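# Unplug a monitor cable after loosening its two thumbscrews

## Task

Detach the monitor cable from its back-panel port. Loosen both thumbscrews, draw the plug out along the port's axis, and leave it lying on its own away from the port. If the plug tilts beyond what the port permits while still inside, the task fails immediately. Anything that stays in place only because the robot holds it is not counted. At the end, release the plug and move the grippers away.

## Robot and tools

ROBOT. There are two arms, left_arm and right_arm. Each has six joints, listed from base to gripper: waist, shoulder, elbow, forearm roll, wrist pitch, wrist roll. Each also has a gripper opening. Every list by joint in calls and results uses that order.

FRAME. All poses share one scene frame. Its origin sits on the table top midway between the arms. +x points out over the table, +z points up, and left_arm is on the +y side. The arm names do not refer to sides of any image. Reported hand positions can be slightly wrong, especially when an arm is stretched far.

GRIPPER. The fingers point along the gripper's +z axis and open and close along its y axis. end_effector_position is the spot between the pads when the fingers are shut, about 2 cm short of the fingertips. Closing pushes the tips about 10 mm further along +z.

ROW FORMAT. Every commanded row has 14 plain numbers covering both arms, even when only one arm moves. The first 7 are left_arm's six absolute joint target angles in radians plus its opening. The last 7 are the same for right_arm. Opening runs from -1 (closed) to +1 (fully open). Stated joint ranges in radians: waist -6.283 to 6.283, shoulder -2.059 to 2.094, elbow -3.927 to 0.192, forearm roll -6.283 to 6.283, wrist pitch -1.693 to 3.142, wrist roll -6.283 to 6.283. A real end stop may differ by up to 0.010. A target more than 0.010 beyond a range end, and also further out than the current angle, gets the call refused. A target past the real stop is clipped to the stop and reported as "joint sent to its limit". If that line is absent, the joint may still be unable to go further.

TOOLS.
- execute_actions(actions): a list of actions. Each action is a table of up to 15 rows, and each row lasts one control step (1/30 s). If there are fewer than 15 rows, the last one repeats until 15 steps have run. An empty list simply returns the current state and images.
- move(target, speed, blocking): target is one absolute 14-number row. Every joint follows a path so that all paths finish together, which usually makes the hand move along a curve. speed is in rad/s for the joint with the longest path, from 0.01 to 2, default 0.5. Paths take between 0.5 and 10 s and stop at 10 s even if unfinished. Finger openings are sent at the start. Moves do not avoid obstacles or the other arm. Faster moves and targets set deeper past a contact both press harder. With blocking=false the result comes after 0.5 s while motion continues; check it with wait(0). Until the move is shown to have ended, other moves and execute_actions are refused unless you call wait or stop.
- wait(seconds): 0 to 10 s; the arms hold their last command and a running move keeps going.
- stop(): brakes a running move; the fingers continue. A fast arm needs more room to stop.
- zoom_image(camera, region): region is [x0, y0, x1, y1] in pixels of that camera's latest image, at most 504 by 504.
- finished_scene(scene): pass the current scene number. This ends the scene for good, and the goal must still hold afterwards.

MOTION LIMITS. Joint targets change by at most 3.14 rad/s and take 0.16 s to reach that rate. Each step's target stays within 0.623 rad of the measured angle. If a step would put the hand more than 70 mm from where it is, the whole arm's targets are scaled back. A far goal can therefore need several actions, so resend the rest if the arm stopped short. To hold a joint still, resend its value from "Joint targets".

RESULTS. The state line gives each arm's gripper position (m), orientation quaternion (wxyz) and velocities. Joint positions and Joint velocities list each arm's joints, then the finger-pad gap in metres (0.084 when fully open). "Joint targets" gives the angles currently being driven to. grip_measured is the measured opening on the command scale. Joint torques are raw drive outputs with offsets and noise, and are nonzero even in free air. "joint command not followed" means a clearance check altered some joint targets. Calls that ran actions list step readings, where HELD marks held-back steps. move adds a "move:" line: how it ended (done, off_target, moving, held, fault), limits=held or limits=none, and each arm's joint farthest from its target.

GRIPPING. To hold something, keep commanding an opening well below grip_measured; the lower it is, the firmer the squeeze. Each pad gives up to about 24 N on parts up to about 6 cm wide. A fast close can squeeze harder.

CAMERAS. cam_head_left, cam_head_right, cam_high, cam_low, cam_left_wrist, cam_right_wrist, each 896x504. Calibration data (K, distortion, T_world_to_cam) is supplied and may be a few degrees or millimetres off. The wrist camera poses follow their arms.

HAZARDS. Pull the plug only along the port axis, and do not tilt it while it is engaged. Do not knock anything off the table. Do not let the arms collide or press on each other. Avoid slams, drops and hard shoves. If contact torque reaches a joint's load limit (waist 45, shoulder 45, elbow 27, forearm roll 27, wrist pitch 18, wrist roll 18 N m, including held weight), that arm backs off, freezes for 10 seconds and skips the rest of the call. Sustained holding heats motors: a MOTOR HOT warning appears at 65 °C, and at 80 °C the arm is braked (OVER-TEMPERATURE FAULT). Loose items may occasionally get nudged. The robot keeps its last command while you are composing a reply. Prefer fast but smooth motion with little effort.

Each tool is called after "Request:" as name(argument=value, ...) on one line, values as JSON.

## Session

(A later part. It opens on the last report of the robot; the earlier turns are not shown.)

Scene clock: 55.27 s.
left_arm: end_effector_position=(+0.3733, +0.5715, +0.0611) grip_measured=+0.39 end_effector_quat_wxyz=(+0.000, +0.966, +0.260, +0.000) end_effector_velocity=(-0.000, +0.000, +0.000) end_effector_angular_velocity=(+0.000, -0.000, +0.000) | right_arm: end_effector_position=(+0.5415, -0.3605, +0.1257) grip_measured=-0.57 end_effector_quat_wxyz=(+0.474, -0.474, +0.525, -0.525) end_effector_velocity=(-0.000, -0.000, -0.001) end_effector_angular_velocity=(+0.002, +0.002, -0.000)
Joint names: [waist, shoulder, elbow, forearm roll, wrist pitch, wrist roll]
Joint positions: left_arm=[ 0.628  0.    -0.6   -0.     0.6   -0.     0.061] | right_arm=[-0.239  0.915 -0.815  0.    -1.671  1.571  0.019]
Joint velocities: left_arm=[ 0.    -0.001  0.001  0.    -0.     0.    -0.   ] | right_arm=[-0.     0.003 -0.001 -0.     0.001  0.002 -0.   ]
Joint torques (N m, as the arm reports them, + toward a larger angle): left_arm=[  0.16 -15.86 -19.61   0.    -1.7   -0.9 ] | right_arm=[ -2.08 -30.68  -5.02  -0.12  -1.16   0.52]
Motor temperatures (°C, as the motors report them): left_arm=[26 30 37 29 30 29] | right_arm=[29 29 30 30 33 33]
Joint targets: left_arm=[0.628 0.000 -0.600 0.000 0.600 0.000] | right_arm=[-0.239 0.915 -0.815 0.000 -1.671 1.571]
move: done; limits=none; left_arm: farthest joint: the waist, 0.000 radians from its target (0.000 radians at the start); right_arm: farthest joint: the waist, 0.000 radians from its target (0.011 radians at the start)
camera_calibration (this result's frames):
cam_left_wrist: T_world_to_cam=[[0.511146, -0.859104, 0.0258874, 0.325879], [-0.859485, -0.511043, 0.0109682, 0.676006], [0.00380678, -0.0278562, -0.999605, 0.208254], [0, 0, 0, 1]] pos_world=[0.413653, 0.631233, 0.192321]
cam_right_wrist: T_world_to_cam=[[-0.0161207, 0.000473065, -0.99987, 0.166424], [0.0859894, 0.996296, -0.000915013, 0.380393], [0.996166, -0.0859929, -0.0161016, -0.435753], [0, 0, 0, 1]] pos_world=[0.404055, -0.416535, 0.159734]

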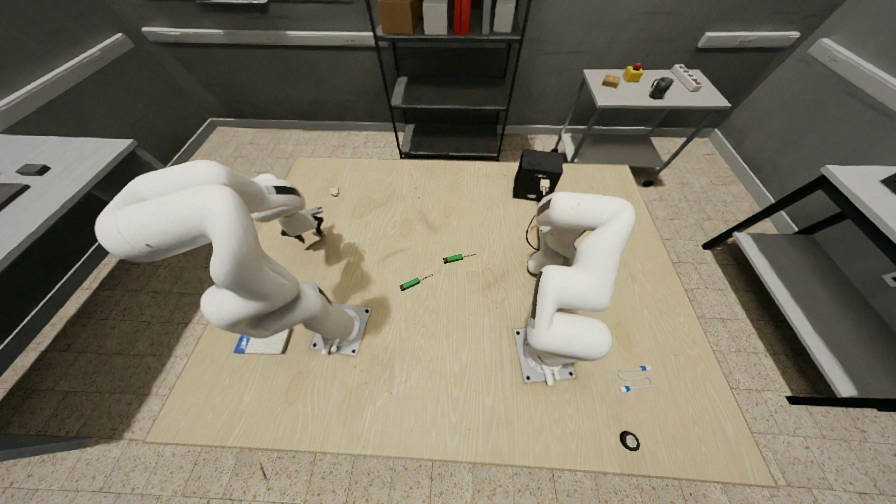

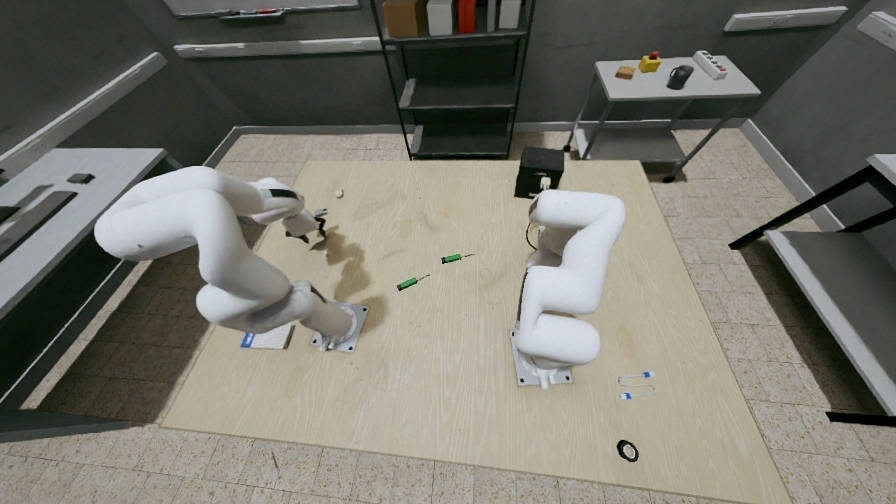

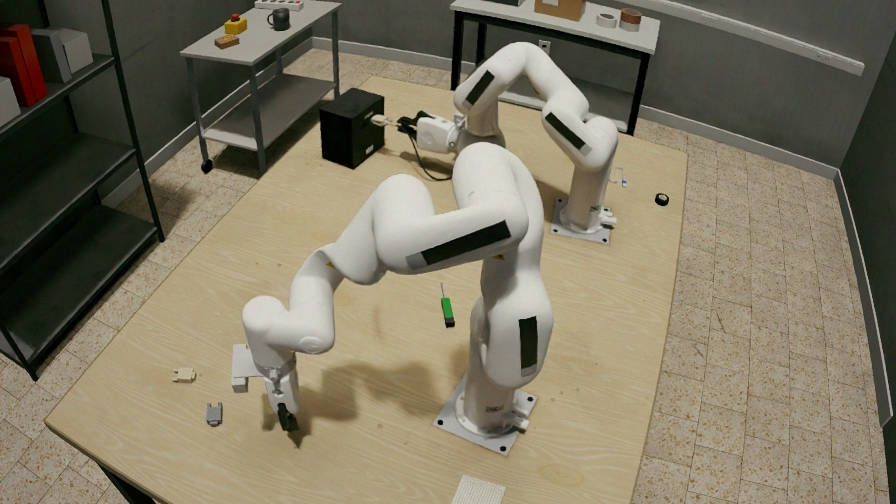

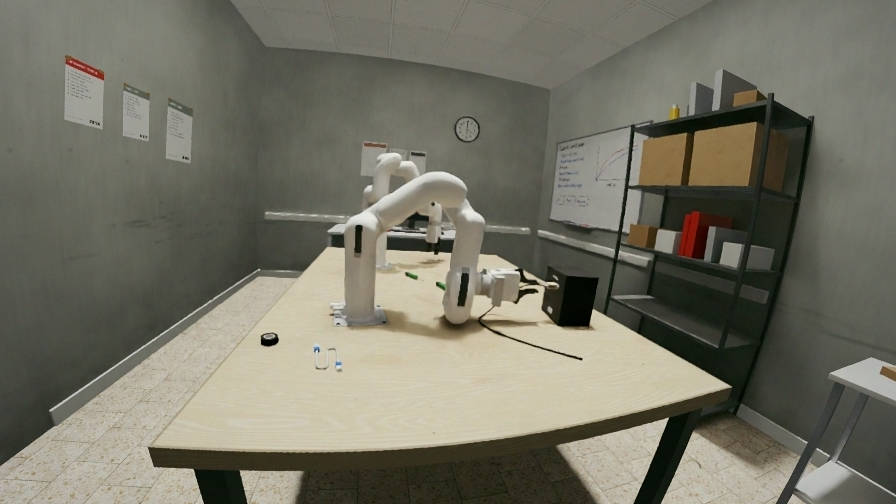

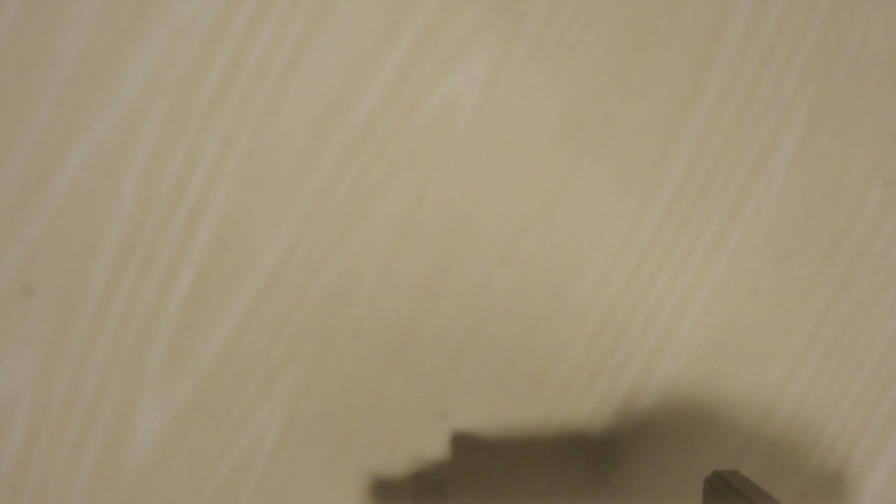

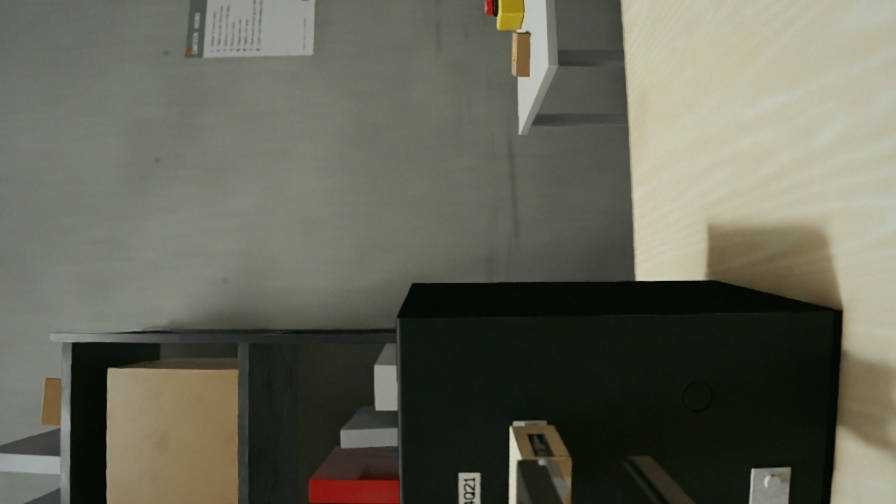

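Request:
move(target=[0.628,0,-0.6,0,0.6,0,0.4,-0.218,0.915,-0.815,0,-1.671,0,0], speed=1)

Request:
move(target=[0.628,0,-0.6,0,0.6,0,0.4,-0.218,0.985,-0.988,0,-1.568,0,0], speed=0.15)

Request:
zoom_image(camera="cam_high", region=[340,90,440,150])

Scene clock: 81.63 s.
left_arm: end_effector_position=(+0.3733, +0.5715, +0.0611) grip_measured=+0.39 end_effector_quat_wxyz=(+0.000, +0.966, +0.260, +0.000) end_effector_velocity=(-0.000, -0.000, -0.000) end_effector_angular_velocity=(-0.001, +0.001, -0.000) | right_arm: end_effector_position=(+0.5425, -0.3489, +0.1256) grip_measured=-0.01 end_effector_quat_wxyz=(+0.029, +0.706, -0.029, +0.707) end_effector_velocity=(+0.000, -0.000, +0.001) end_effector_angular_velocity=(-0.002, -0.002, -0.001)
Joint names: [waist, shoulder, elbow, forearm roll, wrist pitch, wrist roll]
Joint positions: left_arm=[ 0.628  0.    -0.6    0.     0.6    0.     0.061] | right_arm=[-0.218  0.915 -0.815  0.    -1.671  0.     0.044]
Joint velocities: left_arm=[-0.     0.001  0.     0.     0.    -0.     0.   ] | right_arm=[-0.    -0.001  0.     0.    -0.001 -0.002  0.   ]
Joint torques (N m, as the arm reports them, + toward a larger angle): left_arm=[  0.02 -15.26 -19.51   0.4   -1.25  -0.21] | right_arm=[ -1.77 -30.98  -5.22  -0.24  -1.3    0.46]
Motor temperatures (°C, as the motors report them): left_arm=[26 30 37 29 30 29] | right_arm=[29 29 29 30 33 33]
Joint targets: left_arm=[0.628 0.000 -0.600 0.000 0.600 0.000] | right_arm=[-0.218 0.915 -0.815 0.000 -1.671 -0.000]
move: done; limits=none; left_arm: farthest joint: the waist, 0.000 radians from its target (0.000 radians at the start); right_arm: farthest joint: the waist, 0.000 radians from its target (0.021 radians at the start)
camera_calibration (this result's frames):
cam_left_wrist: T_world_to_cam=[[0.511146, -0.859104, 0.0258873, 0.32588], [-0.859486, -0.511042, 0.0109682, 0.676006], [0.00380671, -0.0278562, -0.999605, 0.208254], [0, 0, 0, 1]] pos_world=[0.413653, 0.631233, 0.192321]
cam_right_wrist: T_world_to_cam=[[-0.0976474, -0.995221, 0.00089039, -0.262566], [-0.016112, 0.000686297, -0.99987, 0.202281], [0.995091, -0.097649, -0.016102, -0.43929], [0, 0, 0, 1]] pos_world=[0.414753, -0.304346, 0.195415]

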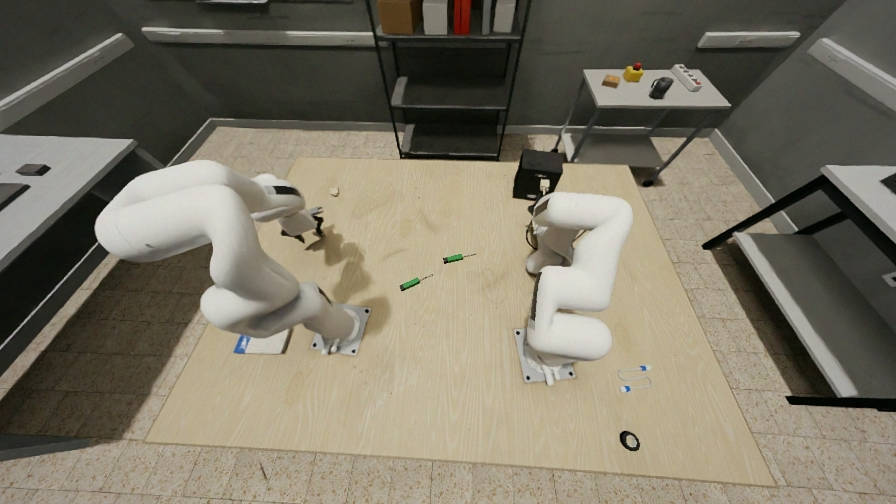

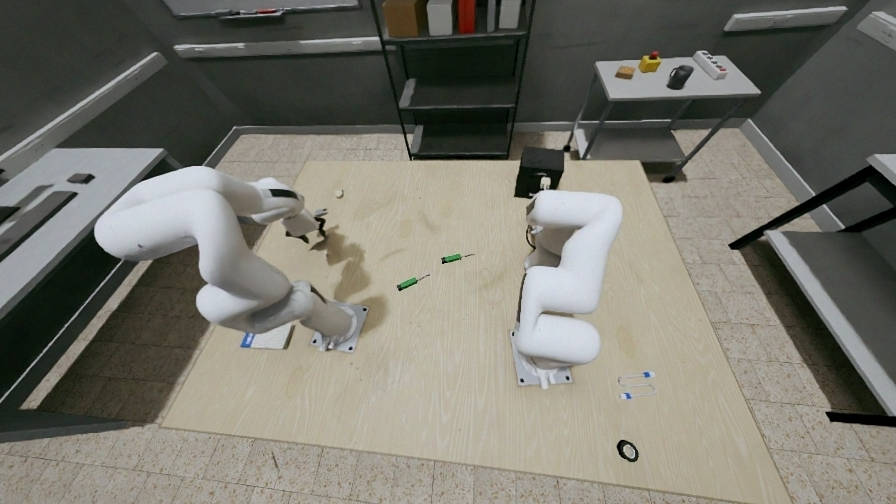

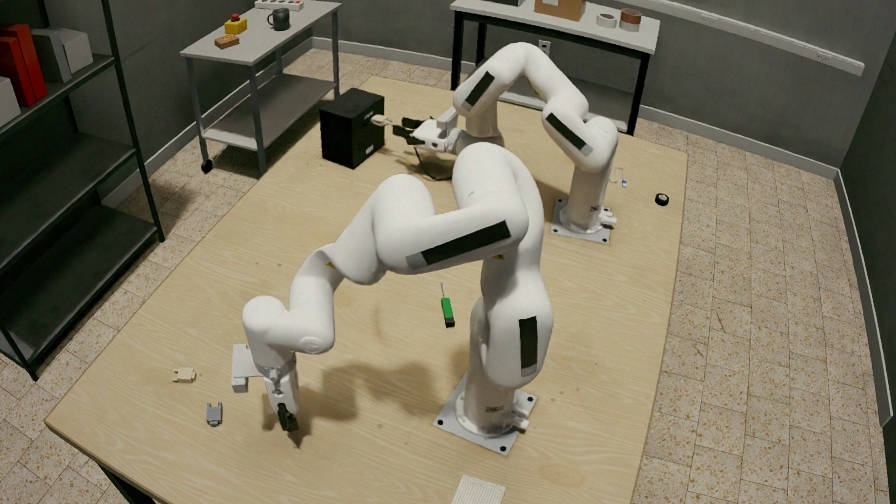

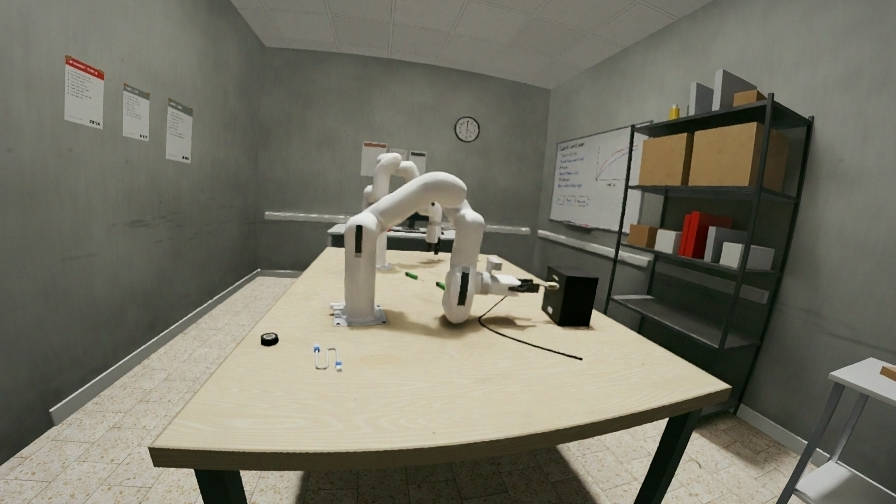

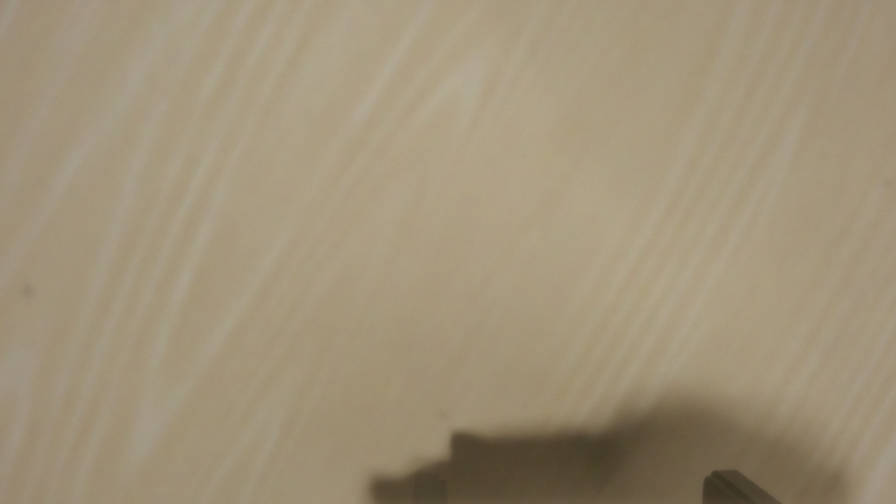

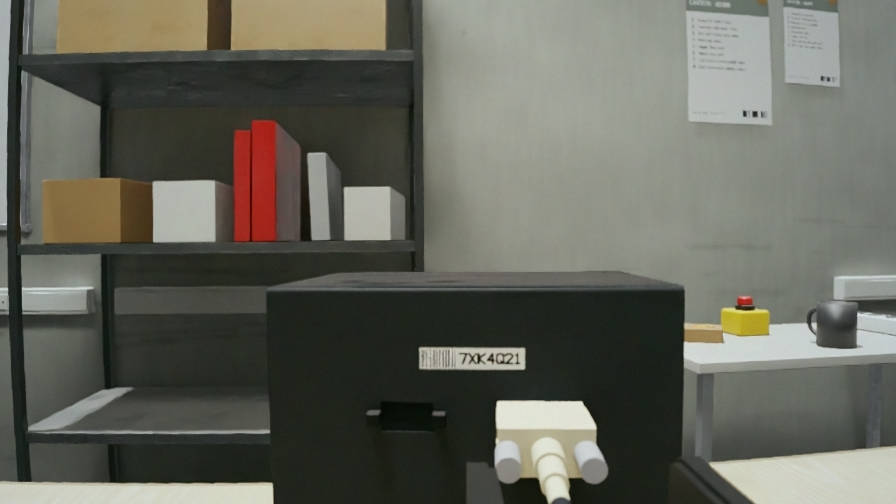

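Scene clock: 83.20 s.
left_arm: end_effector_position=(+0.3733, +0.5715, +0.0611) grip_measured=+0.39 end_effector_quat_wxyz=(+0.000, +0.966, +0.260, +0.000) end_effector_velocity=(+0.000, +0.000, -0.000) end_effector_angular_velocity=(+0.000, -0.000, -0.000) | right_arm: end_effector_position=(+0.5870, -0.3526, +0.1159) grip_measured=-0.01 end_effector_quat_wxyz=(+0.029, +0.705, -0.029, +0.708) end_effector_velocity=(+0.001, -0.000, -0.001) end_effector_angular_velocity=(+0.000, +0.000, -0.000)
Joint names: [waist, shoulder, elbow, forearm roll, wrist pitch, wrist roll]
Joint positions: left_arm=[ 0.628  0.    -0.6    0.     0.6   -0.     0.061] | right_arm=[-0.218  0.981 -0.987  0.    -1.568 -0.     0.044]
Joint velocities: left_arm=[-0.     0.001 -0.001  0.    -0.    -0.    -0.   ] | right_arm=[-0.     0.003 -0.004  0.     0.001  0.     0.   ]
Joint torques (N m, as the arm reports them, + toward a larger angle): left_arm=[  0.76 -15.66 -20.28  -0.09  -1.26  -0.71] | right_arm=[-1.84 -6.66 -9.33 -0.53 -1.27  0.51]
Motor temperatures (°C, as the motors report them): left_arm=[26 30 37 29 30 29] | right_arm=[29 29 29 30 33 33]
Joint targets: left_arm=[0.628 0.000 -0.600 0.000 0.600 0.000] | right_arm=[-0.218 0.985 -0.988 0.000 -1.568 0.000]
move: done; limits=none; left_arm: farthest joint: the waist, 0.000 radians from its target (0.000 radians at the start); right_arm: farthest joint: the shoulder, 0.004 radians from its target (0.070 radians at the start)
camera_calibration (this result's frames):
cam_left_wrist: T_world_to_cam=[[0.511146, -0.859104, 0.0258874, 0.32588], [-0.859485, -0.511042, 0.0109683, 0.676006], [0.00380664, -0.0278562, -0.999605, 0.208255], [0, 0, 0, 1]] pos_world=[0.413653, 0.631233, 0.192321]
cam_right_wrist: T_world_to_cam=[[-0.0979117, -0.995195, 0.00105864, -0.261749], [-0.0123922, 0.000155536, -0.999923, 0.190924], [0.995118, -0.0979173, -0.0123479, -0.484607], [0, 0, 0, 1]] pos_world=[0.458978, -0.307972, 0.185203]

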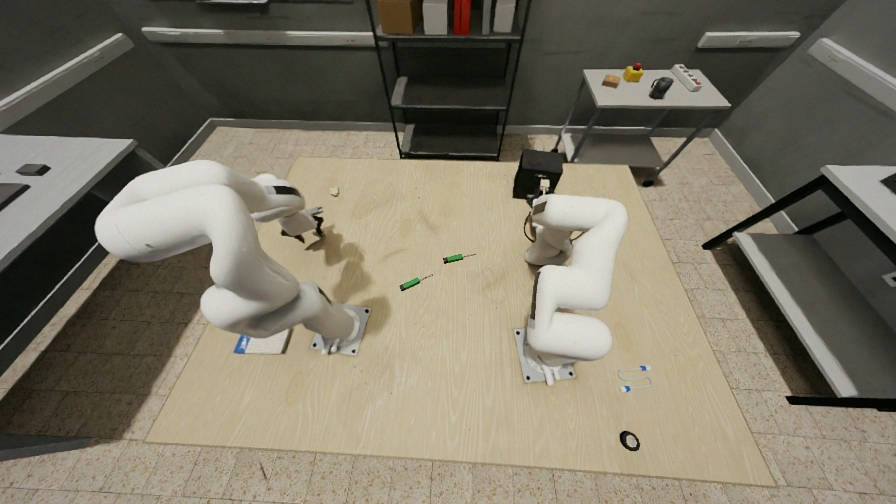

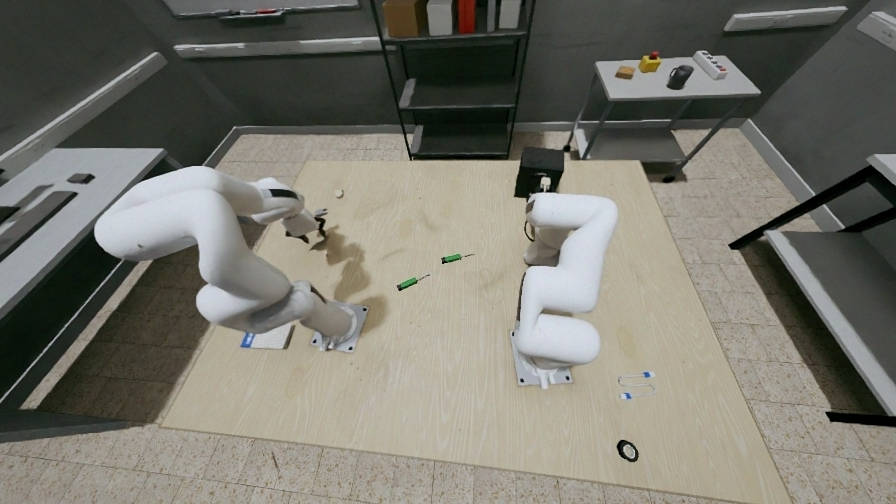

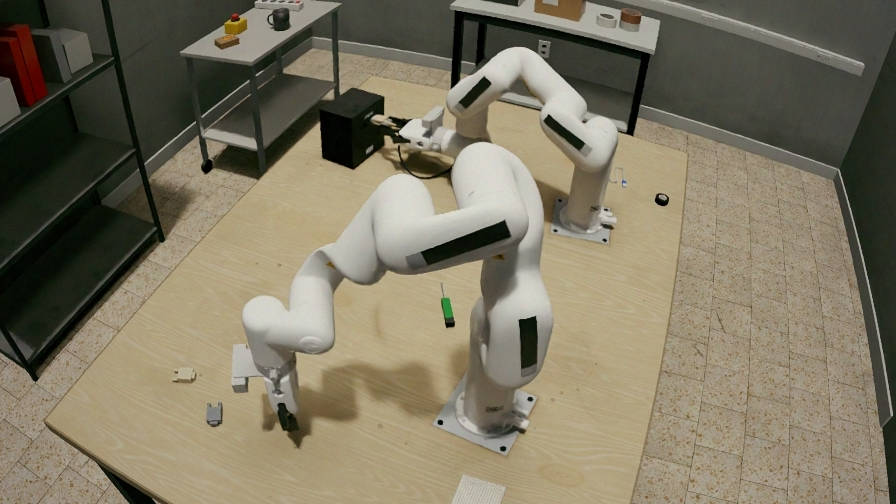

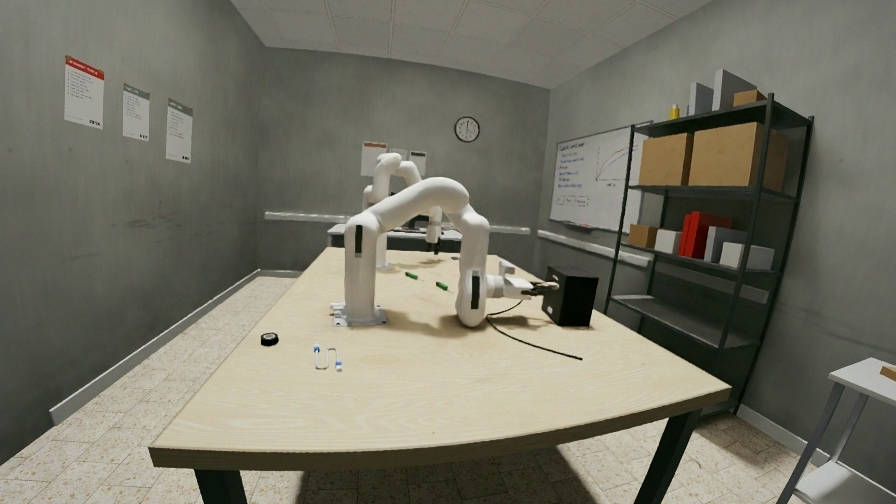

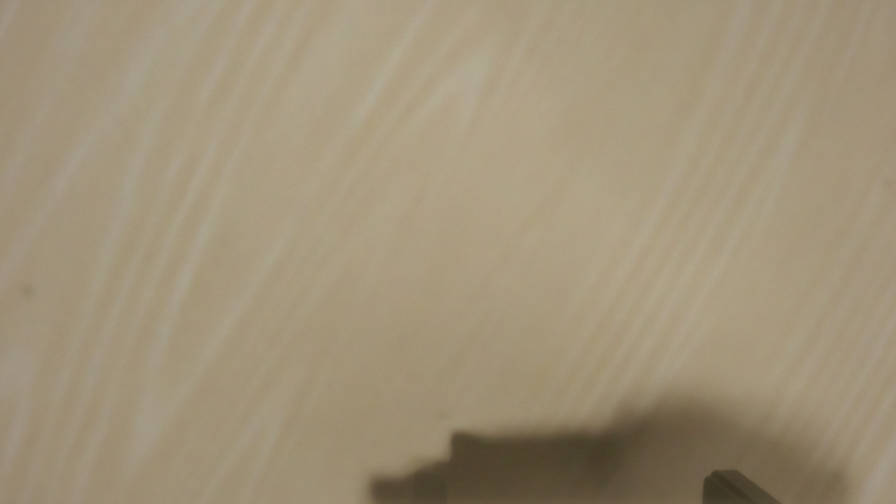

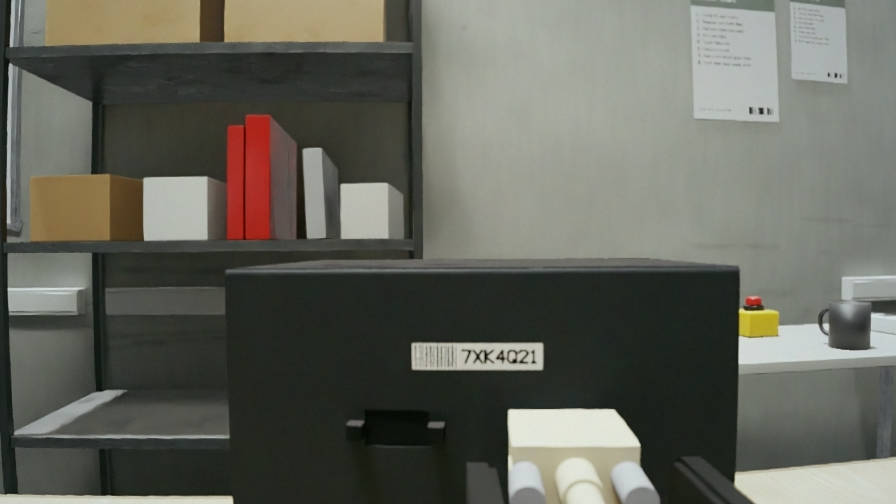

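Region (340, 90, 440, 150) of cam_high's 896x504 image, scaled by 5.040, with more detail than that image has; it fills the top 302 rows of this view, and the rest is white.

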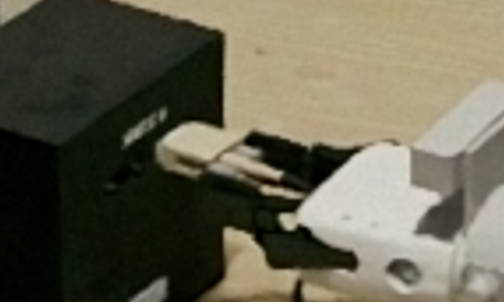

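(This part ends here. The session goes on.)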